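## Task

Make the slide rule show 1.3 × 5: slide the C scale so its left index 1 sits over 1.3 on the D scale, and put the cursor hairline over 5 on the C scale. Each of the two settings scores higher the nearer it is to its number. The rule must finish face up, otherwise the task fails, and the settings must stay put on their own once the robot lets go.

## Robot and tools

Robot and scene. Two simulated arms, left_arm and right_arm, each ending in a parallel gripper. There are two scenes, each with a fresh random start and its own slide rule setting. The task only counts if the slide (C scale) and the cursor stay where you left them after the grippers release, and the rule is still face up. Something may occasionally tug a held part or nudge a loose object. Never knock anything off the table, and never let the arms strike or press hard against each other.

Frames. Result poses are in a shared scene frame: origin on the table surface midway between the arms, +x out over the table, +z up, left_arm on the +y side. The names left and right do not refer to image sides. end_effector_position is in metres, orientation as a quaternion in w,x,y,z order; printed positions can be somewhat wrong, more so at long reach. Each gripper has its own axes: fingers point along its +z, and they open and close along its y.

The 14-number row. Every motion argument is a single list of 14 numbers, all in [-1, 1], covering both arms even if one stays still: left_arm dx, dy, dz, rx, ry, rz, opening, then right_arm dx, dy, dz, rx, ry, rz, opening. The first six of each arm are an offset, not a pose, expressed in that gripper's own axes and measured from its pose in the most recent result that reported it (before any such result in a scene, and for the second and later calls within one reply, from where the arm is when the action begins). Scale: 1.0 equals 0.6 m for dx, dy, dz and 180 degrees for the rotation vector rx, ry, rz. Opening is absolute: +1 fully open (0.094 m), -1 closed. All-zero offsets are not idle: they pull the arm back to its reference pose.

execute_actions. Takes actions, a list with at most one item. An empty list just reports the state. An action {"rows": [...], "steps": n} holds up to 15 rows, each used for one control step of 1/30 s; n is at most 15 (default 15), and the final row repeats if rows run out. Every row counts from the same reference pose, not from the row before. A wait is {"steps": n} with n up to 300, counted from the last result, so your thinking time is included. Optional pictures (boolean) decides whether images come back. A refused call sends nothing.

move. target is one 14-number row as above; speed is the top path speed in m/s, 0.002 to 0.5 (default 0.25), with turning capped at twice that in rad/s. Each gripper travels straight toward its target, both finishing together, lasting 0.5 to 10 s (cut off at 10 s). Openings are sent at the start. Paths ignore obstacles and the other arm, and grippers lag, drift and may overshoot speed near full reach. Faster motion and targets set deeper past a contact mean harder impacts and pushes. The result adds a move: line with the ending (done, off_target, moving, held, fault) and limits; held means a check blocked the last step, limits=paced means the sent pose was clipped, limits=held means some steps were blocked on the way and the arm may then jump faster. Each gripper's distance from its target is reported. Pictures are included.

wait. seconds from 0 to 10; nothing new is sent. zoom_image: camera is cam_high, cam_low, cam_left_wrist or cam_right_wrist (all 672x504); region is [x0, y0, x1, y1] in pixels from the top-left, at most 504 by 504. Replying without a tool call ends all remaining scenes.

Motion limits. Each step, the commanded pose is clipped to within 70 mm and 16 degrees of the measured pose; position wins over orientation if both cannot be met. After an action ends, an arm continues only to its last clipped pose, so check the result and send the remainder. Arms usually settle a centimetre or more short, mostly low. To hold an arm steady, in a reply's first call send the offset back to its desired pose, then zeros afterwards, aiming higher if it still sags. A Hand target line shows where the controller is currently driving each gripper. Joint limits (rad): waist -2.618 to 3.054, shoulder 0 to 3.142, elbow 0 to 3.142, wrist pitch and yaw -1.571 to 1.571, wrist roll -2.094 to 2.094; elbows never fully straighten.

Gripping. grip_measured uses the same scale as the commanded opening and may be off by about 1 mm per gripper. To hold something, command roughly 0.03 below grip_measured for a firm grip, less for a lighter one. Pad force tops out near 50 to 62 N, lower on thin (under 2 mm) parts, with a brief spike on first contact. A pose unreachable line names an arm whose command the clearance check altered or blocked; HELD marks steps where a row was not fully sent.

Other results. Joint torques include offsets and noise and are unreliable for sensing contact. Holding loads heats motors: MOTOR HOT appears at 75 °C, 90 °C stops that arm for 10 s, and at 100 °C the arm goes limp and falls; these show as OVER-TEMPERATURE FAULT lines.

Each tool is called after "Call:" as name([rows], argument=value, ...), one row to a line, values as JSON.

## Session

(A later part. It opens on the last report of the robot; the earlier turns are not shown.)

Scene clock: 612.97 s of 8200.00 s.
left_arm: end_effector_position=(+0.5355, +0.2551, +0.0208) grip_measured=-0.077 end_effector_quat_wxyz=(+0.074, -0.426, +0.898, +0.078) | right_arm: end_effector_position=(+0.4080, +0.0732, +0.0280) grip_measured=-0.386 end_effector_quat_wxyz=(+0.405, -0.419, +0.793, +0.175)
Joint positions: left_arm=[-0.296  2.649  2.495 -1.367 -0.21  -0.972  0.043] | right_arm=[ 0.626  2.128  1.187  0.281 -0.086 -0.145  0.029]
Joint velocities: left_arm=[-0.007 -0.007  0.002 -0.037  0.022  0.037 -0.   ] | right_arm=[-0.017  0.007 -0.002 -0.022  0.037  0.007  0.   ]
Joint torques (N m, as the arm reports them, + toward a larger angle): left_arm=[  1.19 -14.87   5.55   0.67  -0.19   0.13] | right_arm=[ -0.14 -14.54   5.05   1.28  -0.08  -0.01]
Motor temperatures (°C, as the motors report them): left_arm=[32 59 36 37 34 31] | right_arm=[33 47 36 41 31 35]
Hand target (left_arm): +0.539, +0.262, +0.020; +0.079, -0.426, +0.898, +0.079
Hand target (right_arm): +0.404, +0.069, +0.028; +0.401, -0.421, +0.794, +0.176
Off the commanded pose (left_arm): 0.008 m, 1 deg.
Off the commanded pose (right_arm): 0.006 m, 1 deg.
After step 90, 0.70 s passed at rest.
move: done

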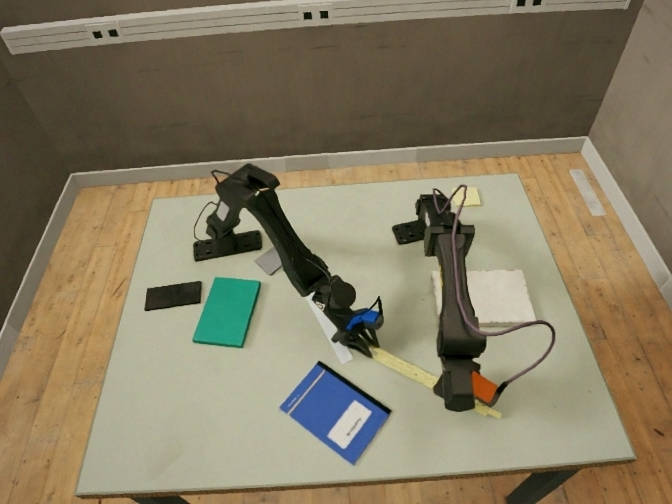

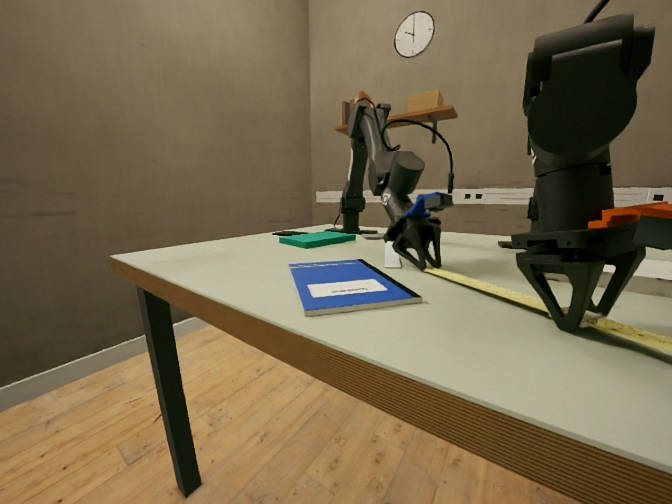

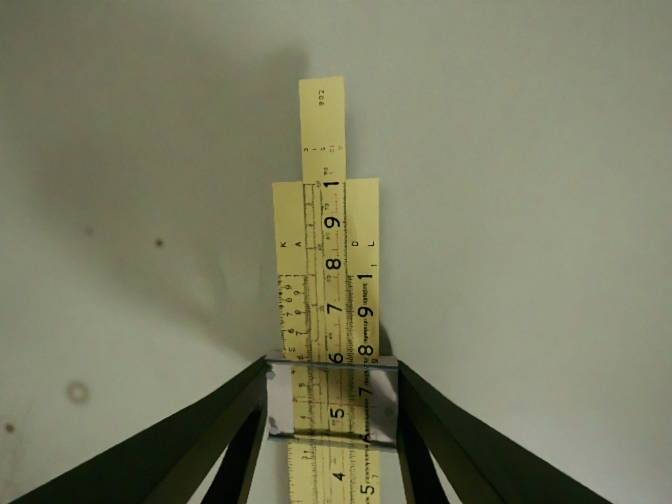

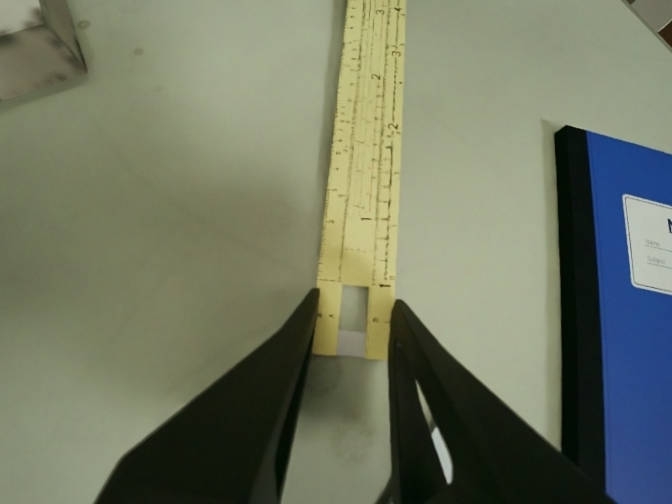

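Call:
move(target=[0.018,0,-0.004,0,0,0,-0.11, 0,0,0,0,0,0,-0.44], speed=0.01)

Call:
zoom_image(camera="cam_left_wrist", region=[250,330,410,470])

Scene clock: 617.60 s of 8200.00 s.
left_arm: end_effector_position=(+0.5343, +0.2546, +0.0201) grip_measured=-0.077 end_effector_quat_wxyz=(+0.081, -0.429, +0.896, +0.079) | right_arm: end_effector_position=(+0.4082, +0.0730, +0.0280) grip_measured=-0.386 end_effector_quat_wxyz=(+0.405, -0.419, +0.794, +0.175)
Joint positions: left_arm=[-0.3    2.616  2.426 -1.322 -0.219 -0.983  0.043] | right_arm=[ 0.626  2.128  1.187  0.281 -0.085 -0.145  0.029]
Joint velocities: left_arm=[ 0.002 -0.012 -0.002  0.081  0.022  0.022  0.   ] | right_arm=[-0.002 -0.002 -0.007 -0.007 -0.037  0.007 -0.   ]
Joint torques (N m, as the arm reports them, + toward a larger angle): left_arm=[ -1.36 -16.94   2.64   0.6   -0.01  -0.1 ] | right_arm=[ -0.1  -12.91   7.12   1.32  -0.06  -0.03]
Motor temperatures (°C, as the motors report them): left_arm=[32 58 36 37 34 32] | right_arm=[33 47 36 41 31 35]
Hand target (left_arm): +0.529, +0.247, +0.021; +0.074, -0.426, +0.898, +0.078
Hand target (right_arm): +0.408, +0.073, +0.028; +0.405, -0.419, +0.793, +0.175
Off the commanded pose (left_arm): 0.010 m, 1 deg.
Off the commanded pose (right_arm): 0.000 m, 0 deg.
After step 90, 0.30 s passed at rest.
move: done

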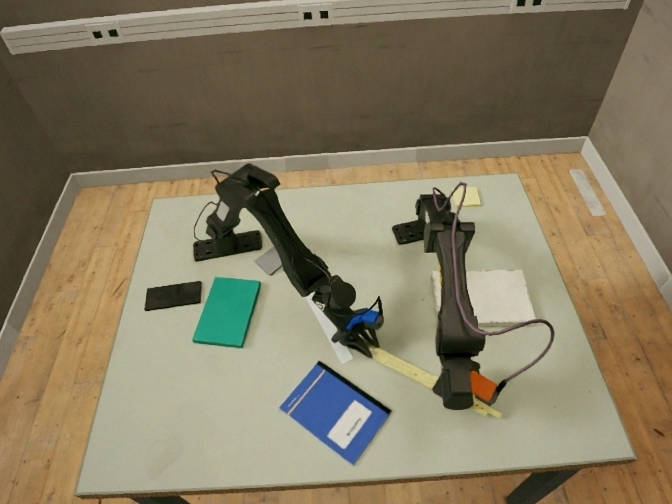

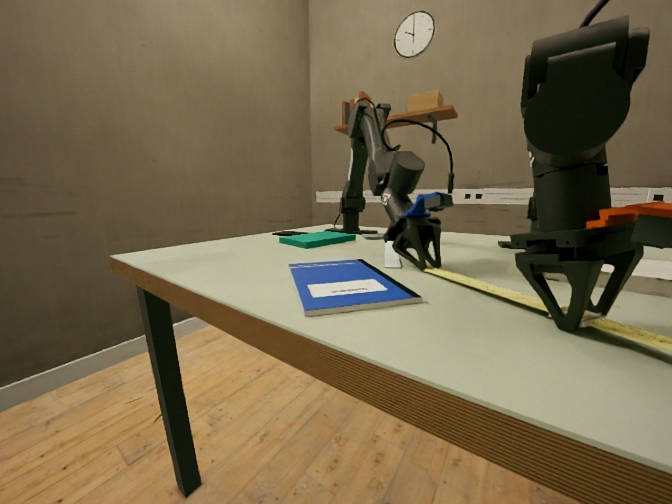

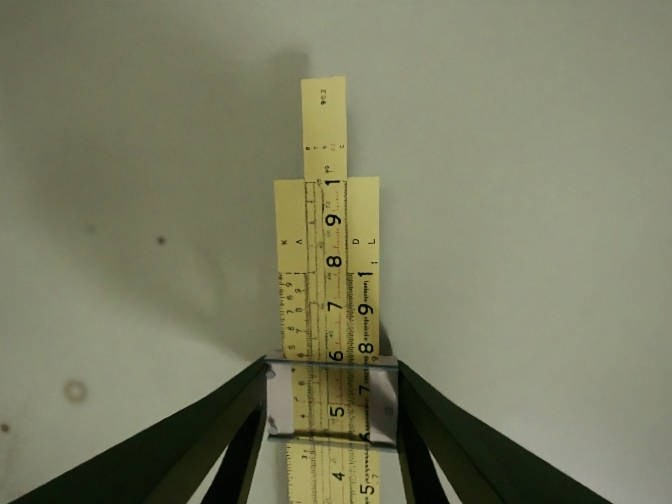

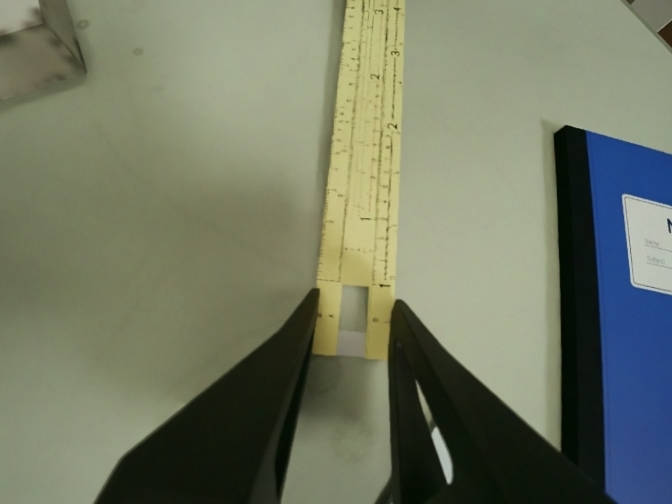

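Region (250, 330, 410, 470) of cam_left_wrist's 672x504 image, scaled by 3.150, with more detail than that image has; it fills the top 441 rows of this view, and the rest is white.

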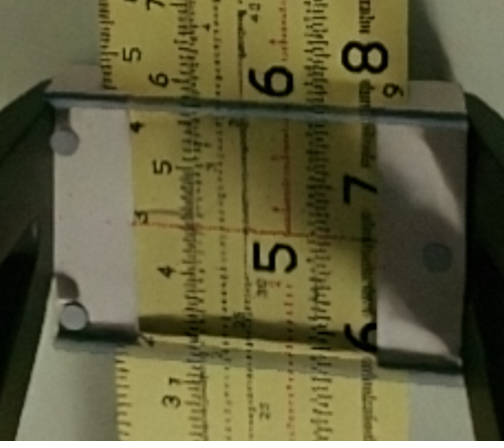

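Call:
move(target=[0.021,0,-0.005,0,0,0,-0.11, 0,0,0,0,0,0,-0.44], speed=0.01)

Call:
zoom_image(camera="cam_left_wrist", region=[250,330,410,470])

Scene clock: 622.13 s of 8200.00 s.
left_arm: end_effector_position=(+0.5322, +0.2529, +0.0200) grip_measured=-0.077 end_effector_quat_wxyz=(+0.089, -0.431, +0.894, +0.080) | right_arm: end_effector_position=(+0.4083, +0.0730, +0.0280) grip_measured=-0.386 end_effector_quat_wxyz=(+0.405, -0.419, +0.793, +0.174)
Joint positions: left_arm=[-0.307  2.581  2.358 -1.279 -0.23  -0.995  0.043] | right_arm=[ 0.626  2.128  1.187  0.281 -0.084 -0.146  0.029]
Joint velocities: left_arm=[ 0.007 -0.017 -0.007  0.051  0.066  0.022 -0.001] | right_arm=[ 0.002 -0.007  0.007 -0.007 -0.051 -0.022 -0.   ]
Joint torques (N m, as the arm reports them, + toward a larger angle): left_arm=[ -1.3  -16.65   2.64   0.6    0.01  -0.14] | right_arm=[  0.23 -13.08   7.13   1.34   0.     0.02]
Motor temperatures (°C, as the motors report them): left_arm=[32 58 36 36 34 32] | right_arm=[33 47 36 41 31 35]
Hand target (left_arm): +0.527, +0.245, +0.020; +0.081, -0.429, +0.896, +0.079
Hand target (right_arm): +0.408, +0.073, +0.028; +0.405, -0.419, +0.794, +0.174
Off the commanded pose (left_arm): 0.010 m, 1 deg.
Off the commanded pose (right_arm): 0.000 m, 0 deg.
After step 90, 0.03 s passed at rest.
move: done

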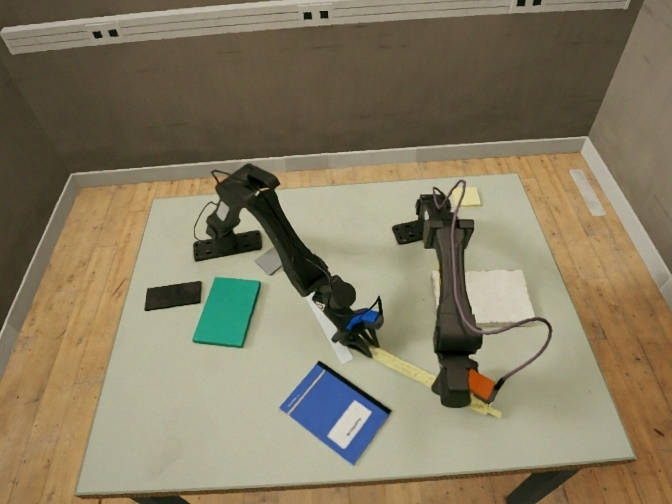

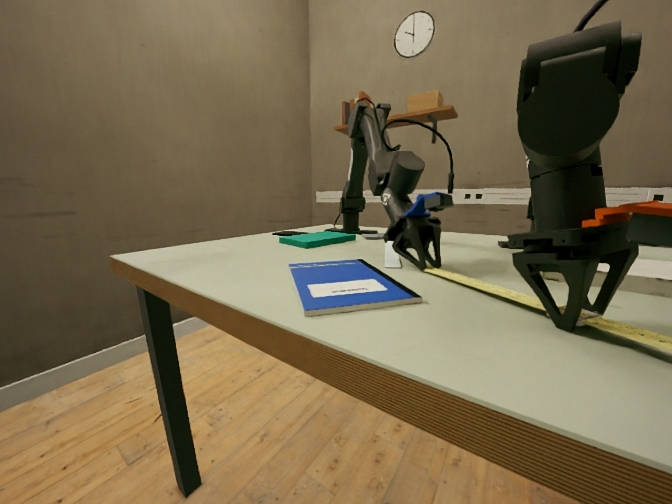

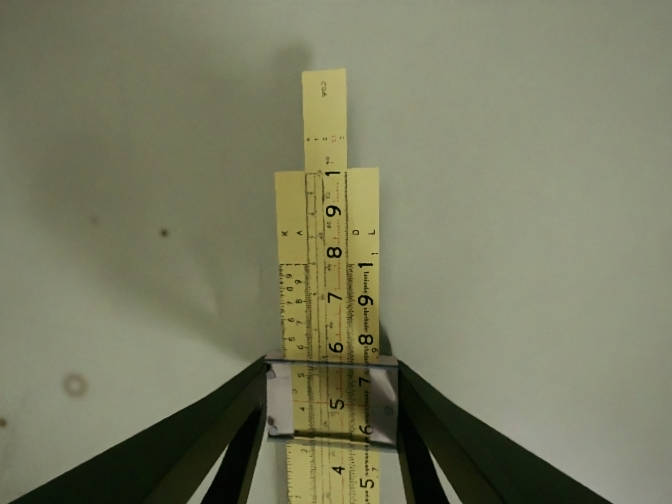

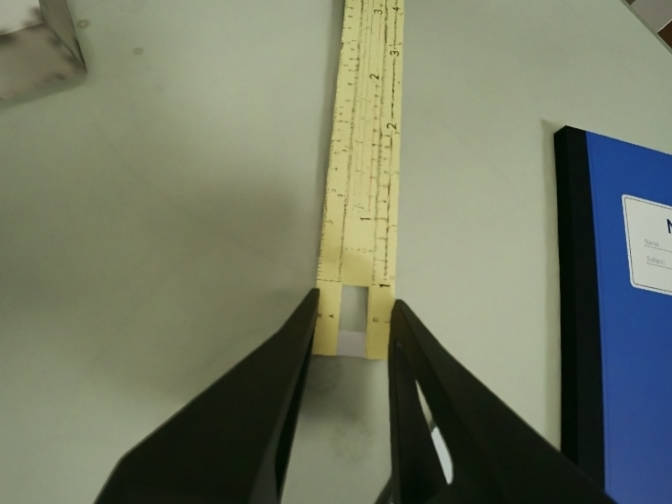

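Region (250, 330, 410, 470) of cam_left_wrist's 672x504 image, scaled by 3.150, with more detail than that image has; it fills the top 441 rows of this view, and the rest is white.

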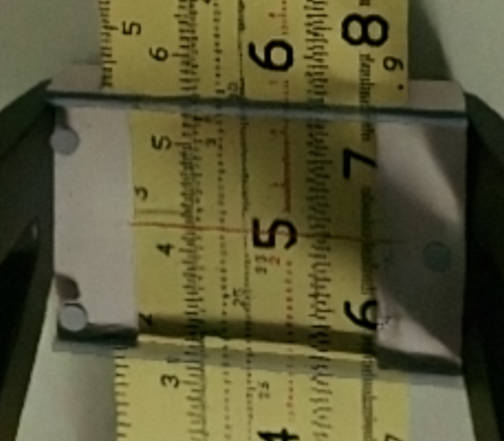

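Call:
move(target=[0.0172,0,-0.004,0,0,0,-0.11, 0,0,0,0,0,0,-0.44], speed=0.01)

Call:
zoom_image(camera="cam_left_wrist", region=[290,365,390,445])

Scene clock: 626.33 s of 8200.00 s.
left_arm: end_effector_position=(+0.5312, +0.2521, +0.0200) grip_measured=-0.077 end_effector_quat_wxyz=(+0.095, -0.433, +0.893, +0.080) | right_arm: end_effector_position=(+0.4083, +0.0730, +0.0280) grip_measured=-0.386 end_effector_quat_wxyz=(+0.406, -0.421, +0.793, +0.174)
Joint positions: left_arm=[-0.312  2.558  2.313 -1.249 -0.237 -1.001  0.043] | right_arm=[ 0.626  2.128  1.187  0.281 -0.084 -0.149  0.029]
Joint velocities: left_arm=[-0.002  0.007 -0.022  0.081 -0.066 -0.007 -0.   ] | right_arm=[-0.002 -0.007 -0.022 -0.007 -0.037  0.022  0.001]
Joint torques (N m, as the arm reports them, + toward a larger angle): left_arm=[ -1.36 -16.55   2.58   0.68  -0.08  -0.14] | right_arm=[  0.14 -12.82   7.24   1.35  -0.04  -0.05]
Motor temperatures (°C, as the motors report them): left_arm=[32 59 36 36 34 32] | right_arm=[33 47 36 41 31 35]
Hand target (left_arm): +0.526, +0.244, +0.020; +0.089, -0.431, +0.894, +0.080
Hand target (right_arm): +0.408, +0.073, +0.028; +0.405, -0.419, +0.793, +0.174
Off the commanded pose (left_arm): 0.009 m, 1 deg.
Off the commanded pose (right_arm): 0.000 m, 0 deg.
move: done

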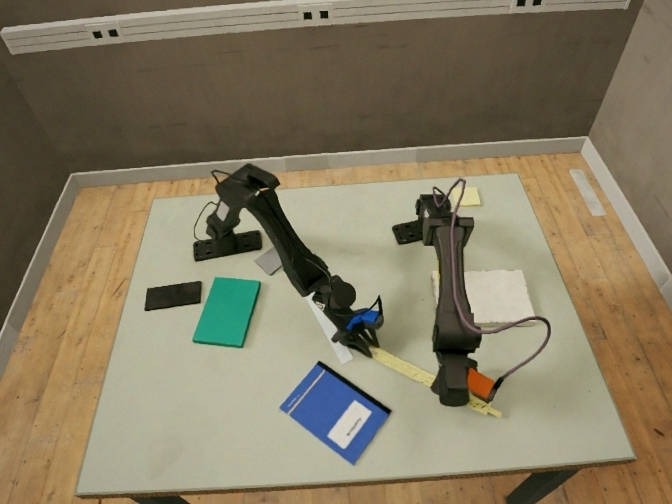

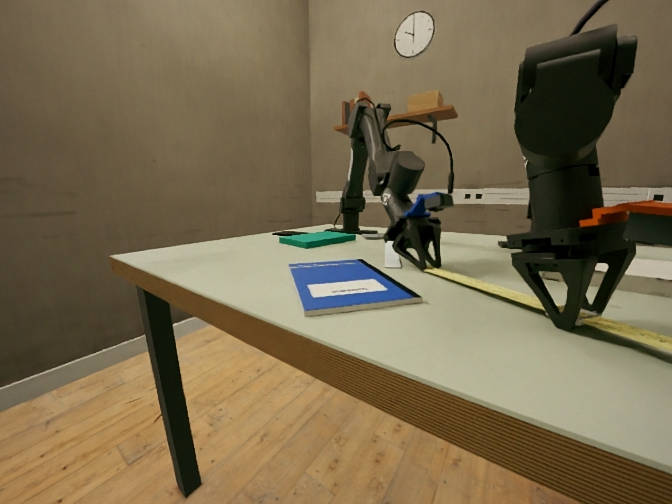

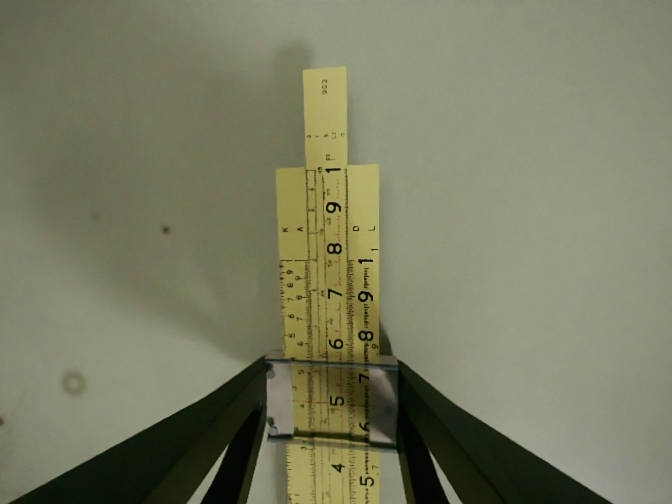

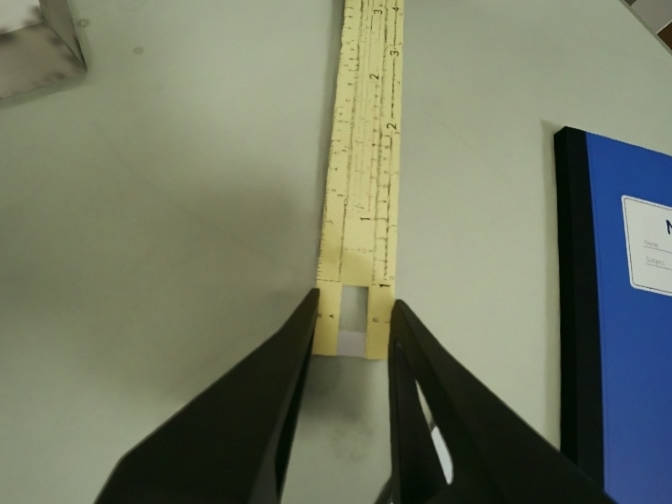

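Region (290, 365, 390, 445) of cam_left_wrist's 672x504 image, scaled by 5.040, with more detail than that image has; it fills the top 403 rows of this view, and the rest is white.

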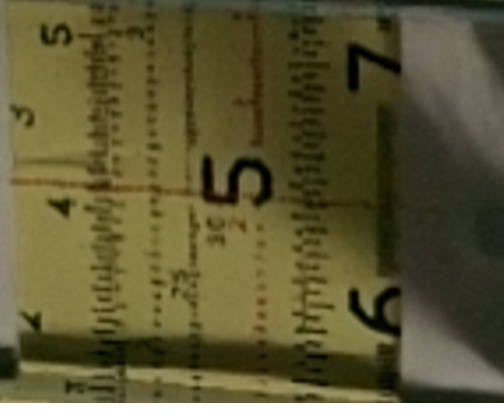

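Call:
move(target=[0,0,0,0,0,0,-0.11, 0,0,0,0,0,0,-0.44], speed=0.02)

Call:
move(target=[0,0,0,0,0,0,0.2, 0,0,0,0,0,0,-0.44])

Call:
move(target=[0.0,0,-0.085,0,0,0,0.2, 0,0,0,0,0,0,-0.44], speed=0.1)

Scene clock: 630.60 s of 8200.00 s.
left_arm: end_effector_position=(+0.5312, +0.2522, +0.0199) grip_measured=-0.077 end_effector_quat_wxyz=(+0.095, -0.433, +0.893, +0.081) | right_arm: end_effector_position=(+0.4083, +0.0730, +0.0280) grip_measured=-0.386 end_effector_quat_wxyz=(+0.406, -0.421, +0.793, +0.174)
Joint positions: left_arm=[-0.312  2.558  2.313 -1.248 -0.238 -1.001  0.043] | right_arm=[ 0.626  2.128  1.187  0.281 -0.084 -0.149  0.029]
Joint velocities: left_arm=[ 0.007 -0.007 -0.007  0.007 -0.022 -0.007 -0.   ] | right_arm=[-0.007 -0.017 -0.007 -0.007 -0.051  0.022  0.001]
Joint torques (N m, as the arm reports them, + toward a larger angle): left_arm=[  0.03 -15.56   4.06   0.69  -0.15  -0.02] | right_arm=[  0.18 -12.89   7.2    1.34   0.05  -0.02]
Motor temperatures (°C, as the motors report them): left_arm=[32 59 36 36 34 32] | right_arm=[33 47 36 41 31 35]
Hand target (left_arm): +0.531, +0.252, +0.020; +0.095, -0.433, +0.893, +0.080
Hand target (right_arm): +0.408, +0.073, +0.028; +0.406, -0.421, +0.793, +0.174
Off the commanded pose (left_arm): 0.000 m, 0 deg.
Off the commanded pose (right_arm): 0.000 m, 0 deg.
After step 90, 0.57 s passed at rest.
move: done

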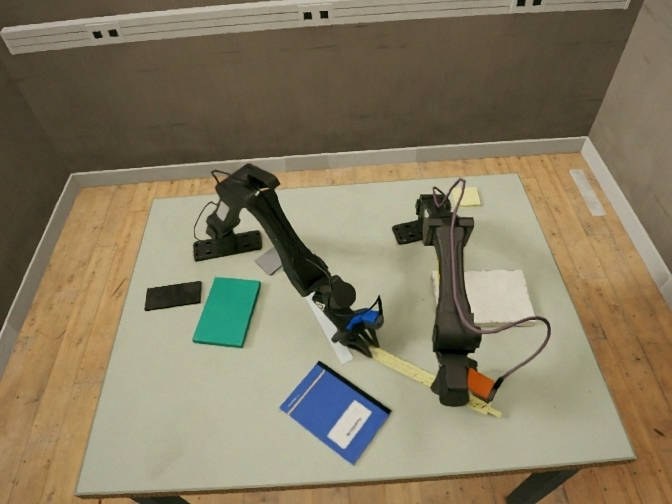

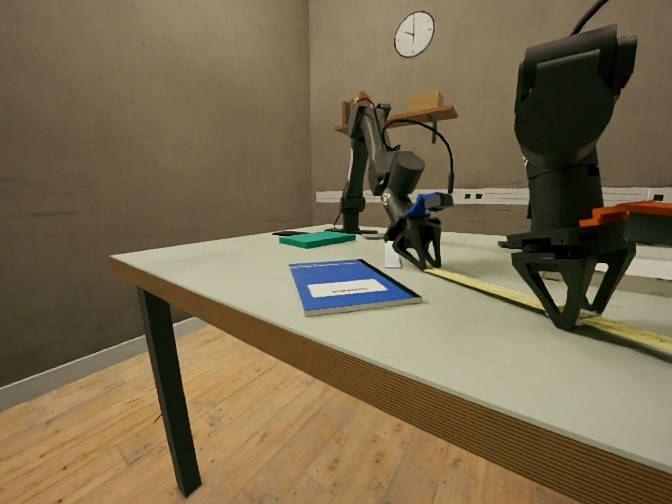

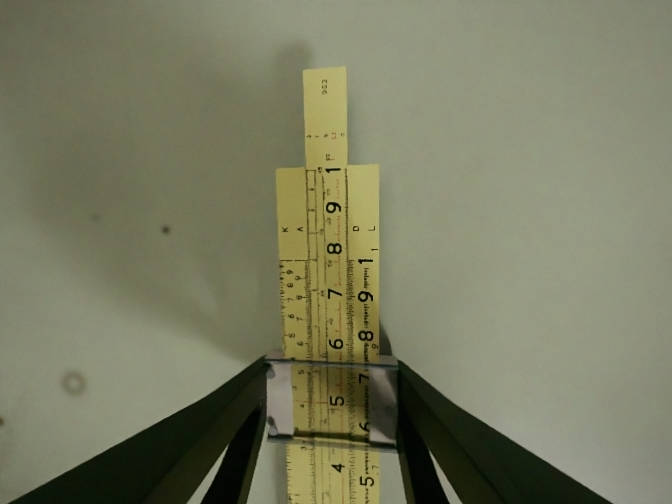

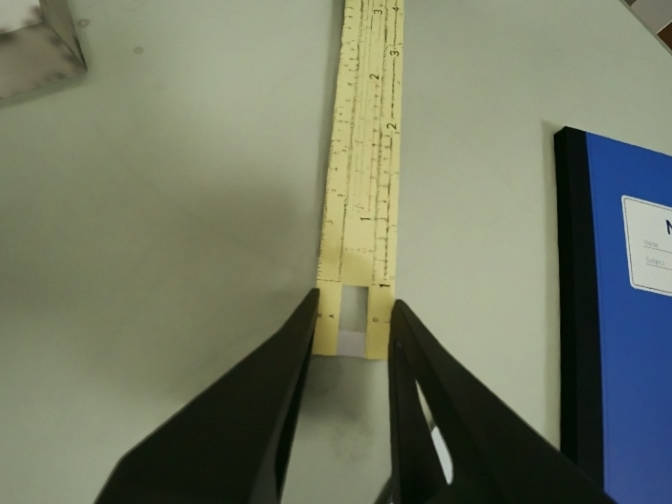

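Scene clock: 631.10 s of 8200.00 s.
left_arm: end_effector_position=(+0.5309, +0.2528, +0.0200) grip_measured=+0.198 end_effector_quat_wxyz=(+0.095, -0.433, +0.893, +0.082) | right_arm: end_effector_position=(+0.4083, +0.0730, +0.0281) grip_measured=-0.386 end_effector_quat_wxyz=(+0.406, -0.421, +0.793, +0.174)
Joint positions: left_arm=[-0.312  2.558  2.313 -1.25  -0.241 -1.001  0.056] | right_arm=[ 0.626  2.128  1.187  0.281 -0.084 -0.149  0.029]
Joint velocities: left_arm=[-0.012 -0.002 -0.002  0.051 -0.007 -0.007 -0.001] | right_arm=[-0.002  0.007  0.017  0.022 -0.022 -0.051  0.   ]
Joint torques (N m, as the arm reports them, + toward a larger angle): left_arm=[  0.03 -15.39   4.09   0.72  -0.1    0.  ] | right_arm=[  0.13 -12.71   7.28   1.28   0.02   0.  ]
Motor temperatures (°C, as the motors report them): left_arm=[32 59 36 36 34 32] | right_arm=[33 47 36 41 31 35]
Hand target (left_arm): +0.531, +0.252, +0.020; +0.095, -0.433, +0.893, +0.081
Hand target (right_arm): +0.408, +0.073, +0.028; +0.406, -0.421, +0.793, +0.174
Off the commanded pose (left_arm): 0.001 m, 0 deg.
Off the commanded pose (right_arm): 0.000 m, 0 deg.
move: done

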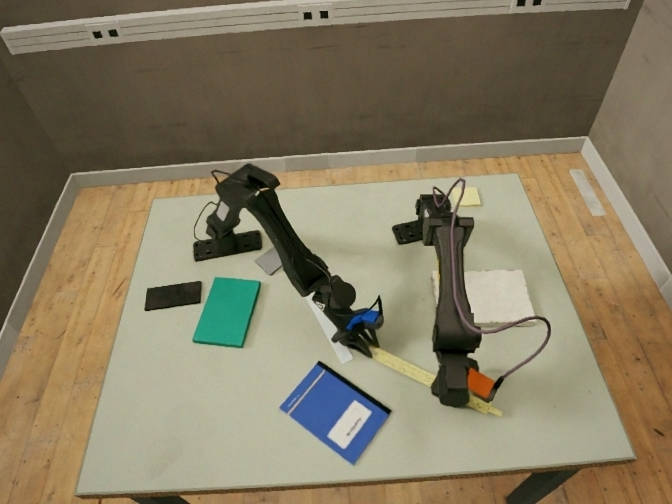

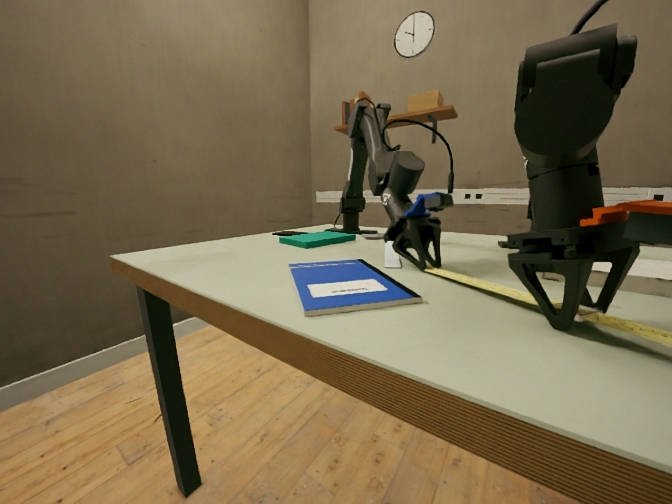

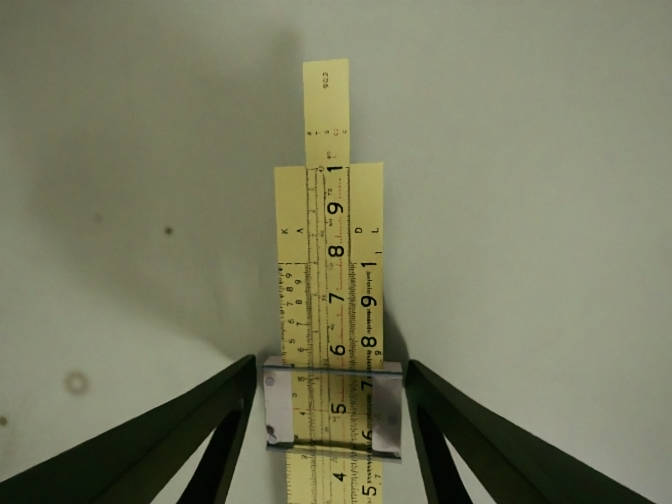

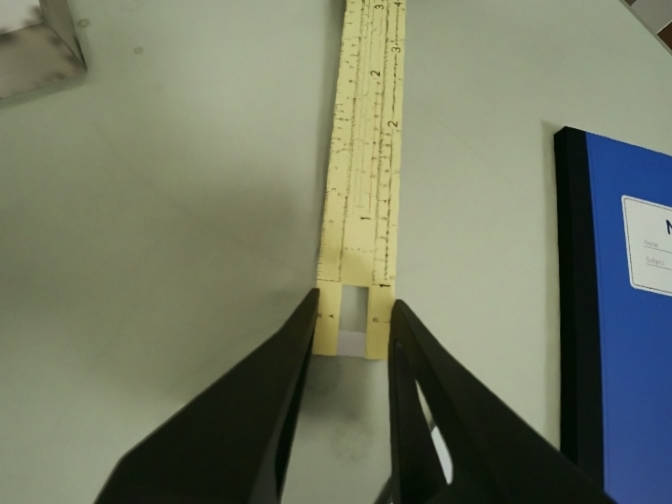

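Scene clock: 632.40 s of 8200.00 s.
left_arm: end_effector_position=(+0.5221, +0.2452, +0.0585) grip_measured=+0.198 end_effector_quat_wxyz=(+0.084, -0.431, +0.894, +0.088) | right_arm: end_effector_position=(+0.4083, +0.0730, +0.0281) grip_measured=-0.386 end_effector_quat_wxyz=(+0.406, -0.421, +0.793, +0.174)
Joint positions: left_arm=[-0.328  2.571  2.492 -1.446 -0.239 -1.017  0.056] | right_arm=[ 0.626  2.128  1.187  0.281 -0.084 -0.149  0.029]
Joint velocities: left_arm=[-0.002 -0.002  0.012 -0.066  0.022 -0.007  0.   ] | right_arm=[-0.002 -0.007 -0.002 -0.022  0.066  0.022 -0.   ]
Joint torques (N m, as the arm reports them, + toward a larger angle): left_arm=[ -0.51 -16.29   6.02   0.55  -0.18  -0.11] | right_arm=[  0.19 -12.79   7.03   1.29  -0.04   0.05]
Motor temperatures (°C, as the motors report them): left_arm=[32 59 36 36 34 32] | right_arm=[33 47 36 41 31 35]
Hand target (left_arm): +0.525, +0.242, +0.070; +0.096, -0.433, +0.893, +0.082
Hand target (right_arm): +0.408, +0.073, +0.028; +0.406, -0.421, +0.793, +0.174
Off the commanded pose (left_arm): 0.012 m, 1 deg.
Off the commanded pose (right_arm): 0.000 m, 0 deg.
move: off_target (left_arm)

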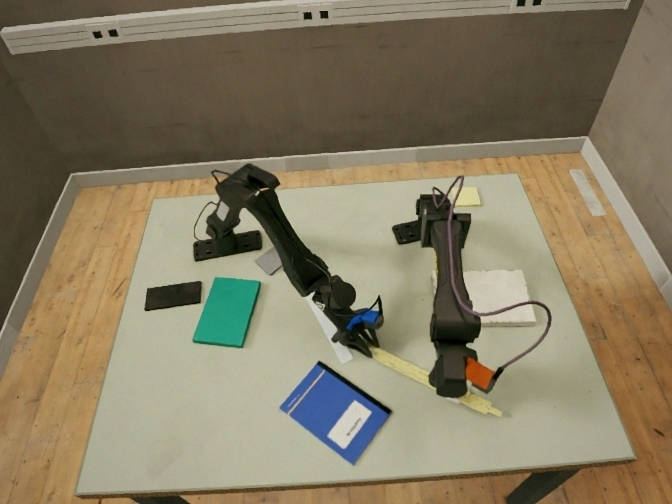

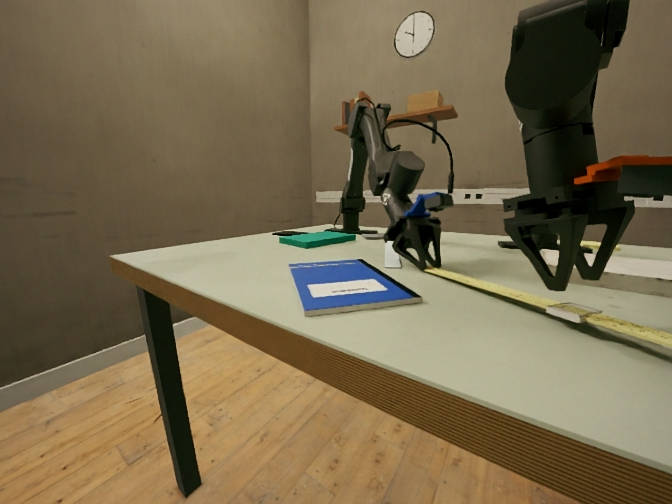

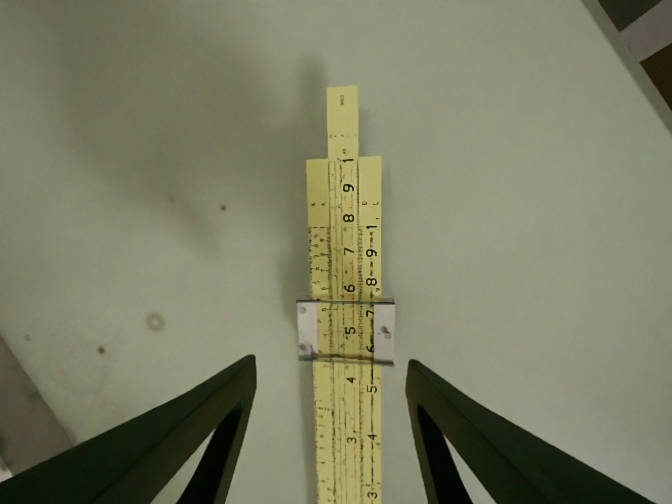

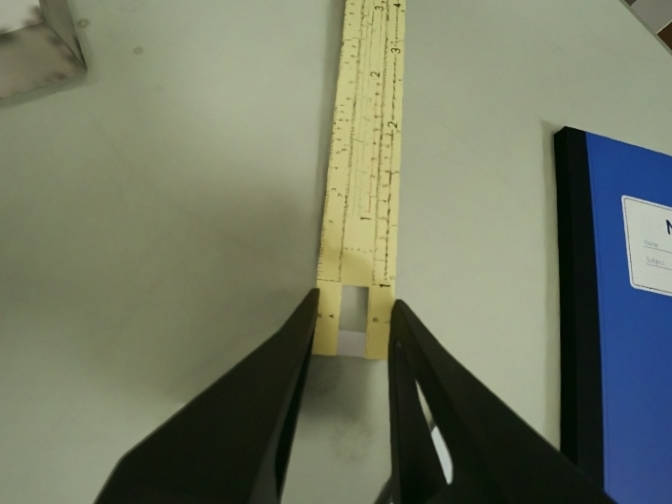

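Call:
zoom_image(camera="cam_left_wrist", region=[295,290,400,375])

Call:
zoom_image(camera="cam_right_wrist", region=[330,180,420,250])

Region (295, 290, 400, 375) of cam_left_wrist's 672x504 image, scaled by 4.800, with more detail than that image has; it fills the top 408 rows of this view, and the rest is white.

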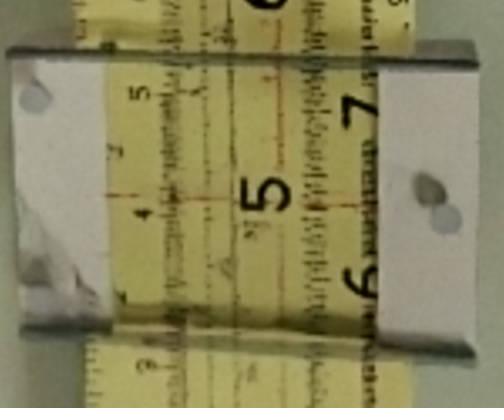

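Region (330, 180, 420, 250) of cam_right_wrist's 672x504 image, scaled by 5.600, with more detail than that image has.

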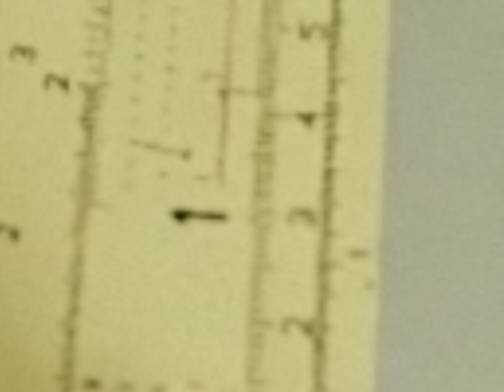

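Call:
move(target=[-0.012,-0.014,0.071,0,0,0,0.2, 0,0,0,0,0,0,-0.44], speed=0.05)

Scene clock: 640.00 s of 8200.00 s.
left_arm: end_effector_position=(+0.5342, +0.2490, +0.0219) grip_measured=+0.198 end_effector_quat_wxyz=(+0.081, -0.429, +0.895, +0.087) | right_arm: end_effector_position=(+0.4083, +0.0730, +0.0281) grip_measured=-0.386 end_effector_quat_wxyz=(+0.406, -0.421, +0.793, +0.174)
Joint positions: left_arm=[-0.316  2.642  2.481 -1.364 -0.234 -1.002  0.056] | right_arm=[ 0.626  2.128  1.187  0.281 -0.084 -0.149  0.029]
Joint velocities: left_arm=[ 0.012  0.007 -0.007 -0.007  0.007 -0.051 -0.   ] | right_arm=[ 0.017 -0.007 -0.002 -0.037  0.051 -0.007  0.   ]
Joint torques (N m, as the arm reports them, + toward a larger angle): left_arm=[  1.05 -15.37   3.73   0.8   -0.18   0.06] | right_arm=[  0.07 -12.82   7.11   1.33   0.02   0.08]
Motor temperatures (°C, as the motors report them): left_arm=[32 59 36 36 34 32] | right_arm=[33 47 36 41 31 35]
Hand target (left_arm): +0.536, +0.255, +0.018; +0.083, -0.431, +0.894, +0.088
Hand target (right_arm): +0.408, +0.073, +0.028; +0.406, -0.421, +0.793, +0.174
Off the commanded pose (left_arm): 0.008 m, 0 deg.
Off the commanded pose (right_arm): 0.000 m, 0 deg.
After step 90, 3.40 s passed at rest.
move: done

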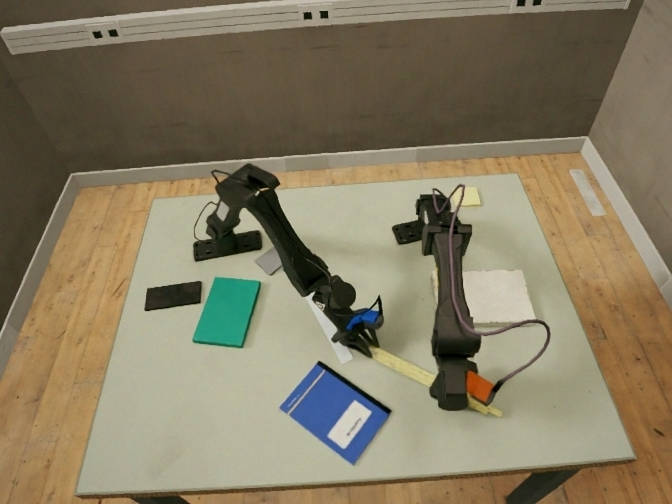

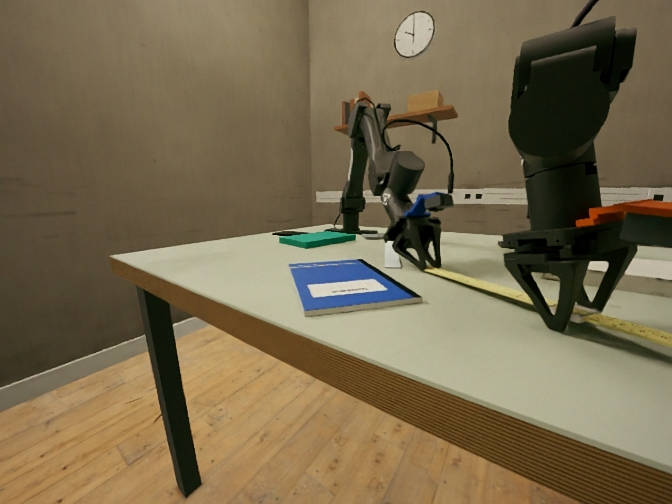

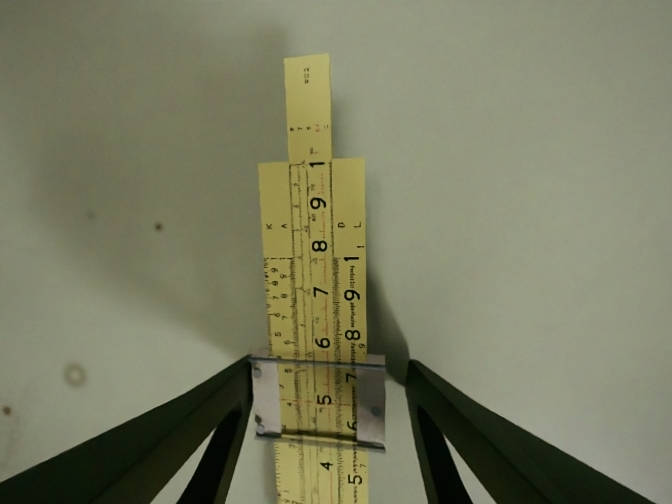

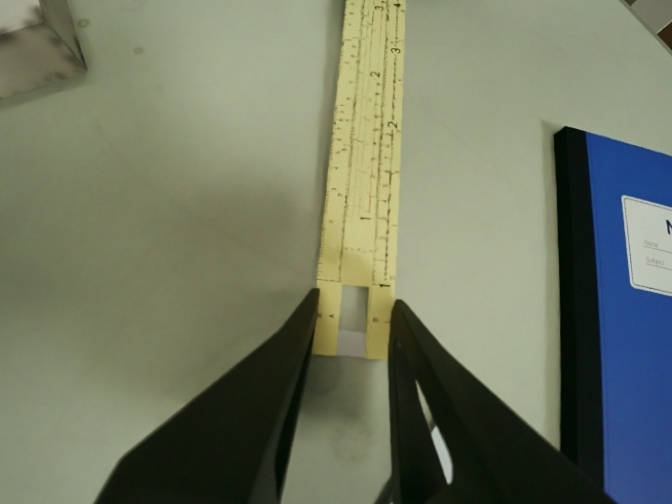

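Call:
move(target=[0,0.02,-0.002,0,0,0,0.25, 0,0,0,0,0,0,-0.44], speed=0.02)

Scene clock: 642.37 s of 8200.00 s.
left_arm: end_effector_position=(+0.5304, +0.2494, +0.0209) grip_measured=+0.248 end_effector_quat_wxyz=(+0.088, -0.430, +0.895, +0.083) | right_arm: end_effector_position=(+0.4083, +0.0730, +0.0281) grip_measured=-0.386 end_effector_quat_wxyz=(+0.406, -0.421, +0.793, +0.174)
Joint positions: left_arm=[-0.316  2.577  2.353 -1.284 -0.234 -1.     0.059] | right_arm=[ 0.626  2.128  1.187  0.281 -0.084 -0.149  0.029]
Joint velocities: left_arm=[-0.012  0.002 -0.007 -0.051 -0.007 -0.037 -0.001] | right_arm=[-0.012  0.007 -0.007 -0.037  0.037 -0.051 -0.   ]
Joint torques (N m, as the arm reports them, + toward a larger angle): left_arm=[  1.12 -16.89   2.78   0.56  -0.14   0.08] | right_arm=[ -0.23 -12.88   7.33   1.29  -0.01   0.02]
Motor temperatures (°C, as the motors report them): left_arm=[32 59 36 36 34 32] | right_arm=[33 47 36 41 31 35]
Hand target (left_arm): +0.525, +0.256, +0.024; +0.081, -0.430, +0.895, +0.087
Hand target (right_arm): +0.408, +0.073, +0.028; +0.406, -0.421, +0.793, +0.174
Off the commanded pose (left_arm): 0.009 m, 1 deg.
Off the commanded pose (right_arm): 0.000 m, 0 deg.
move: done

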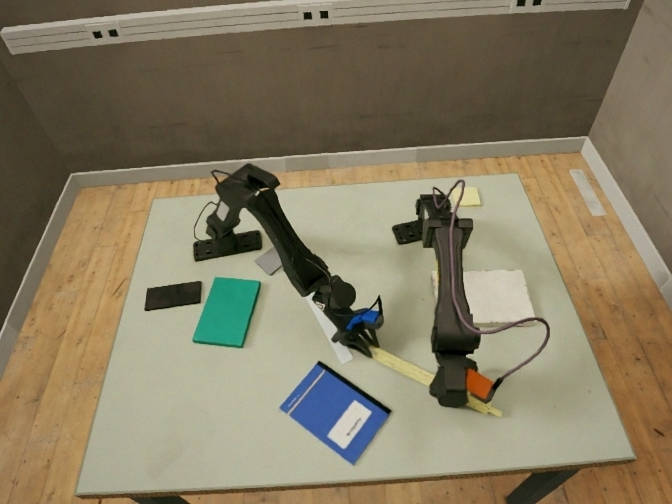

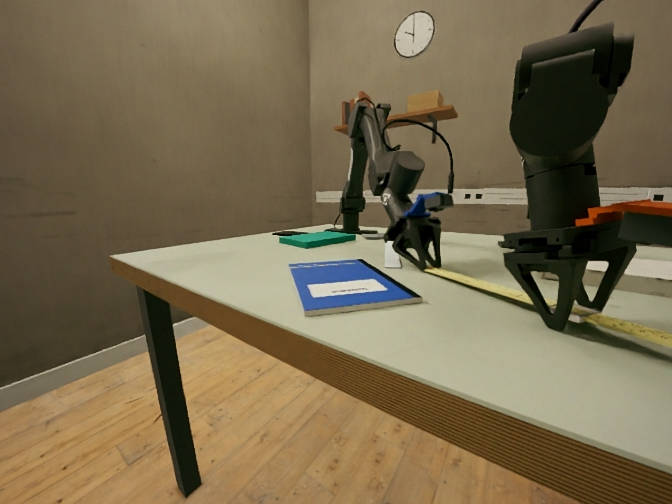

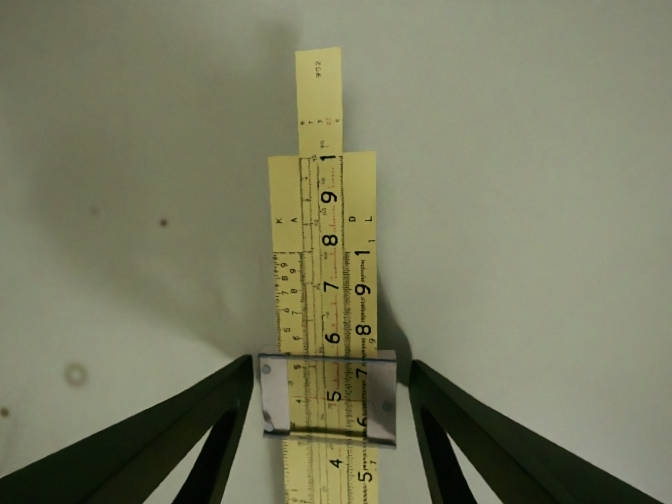

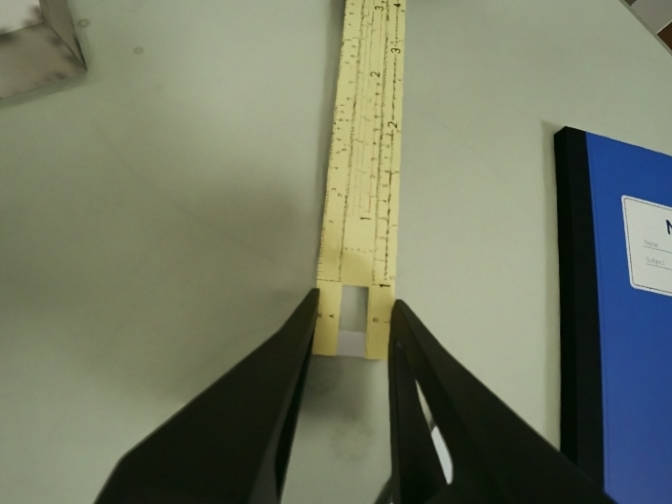

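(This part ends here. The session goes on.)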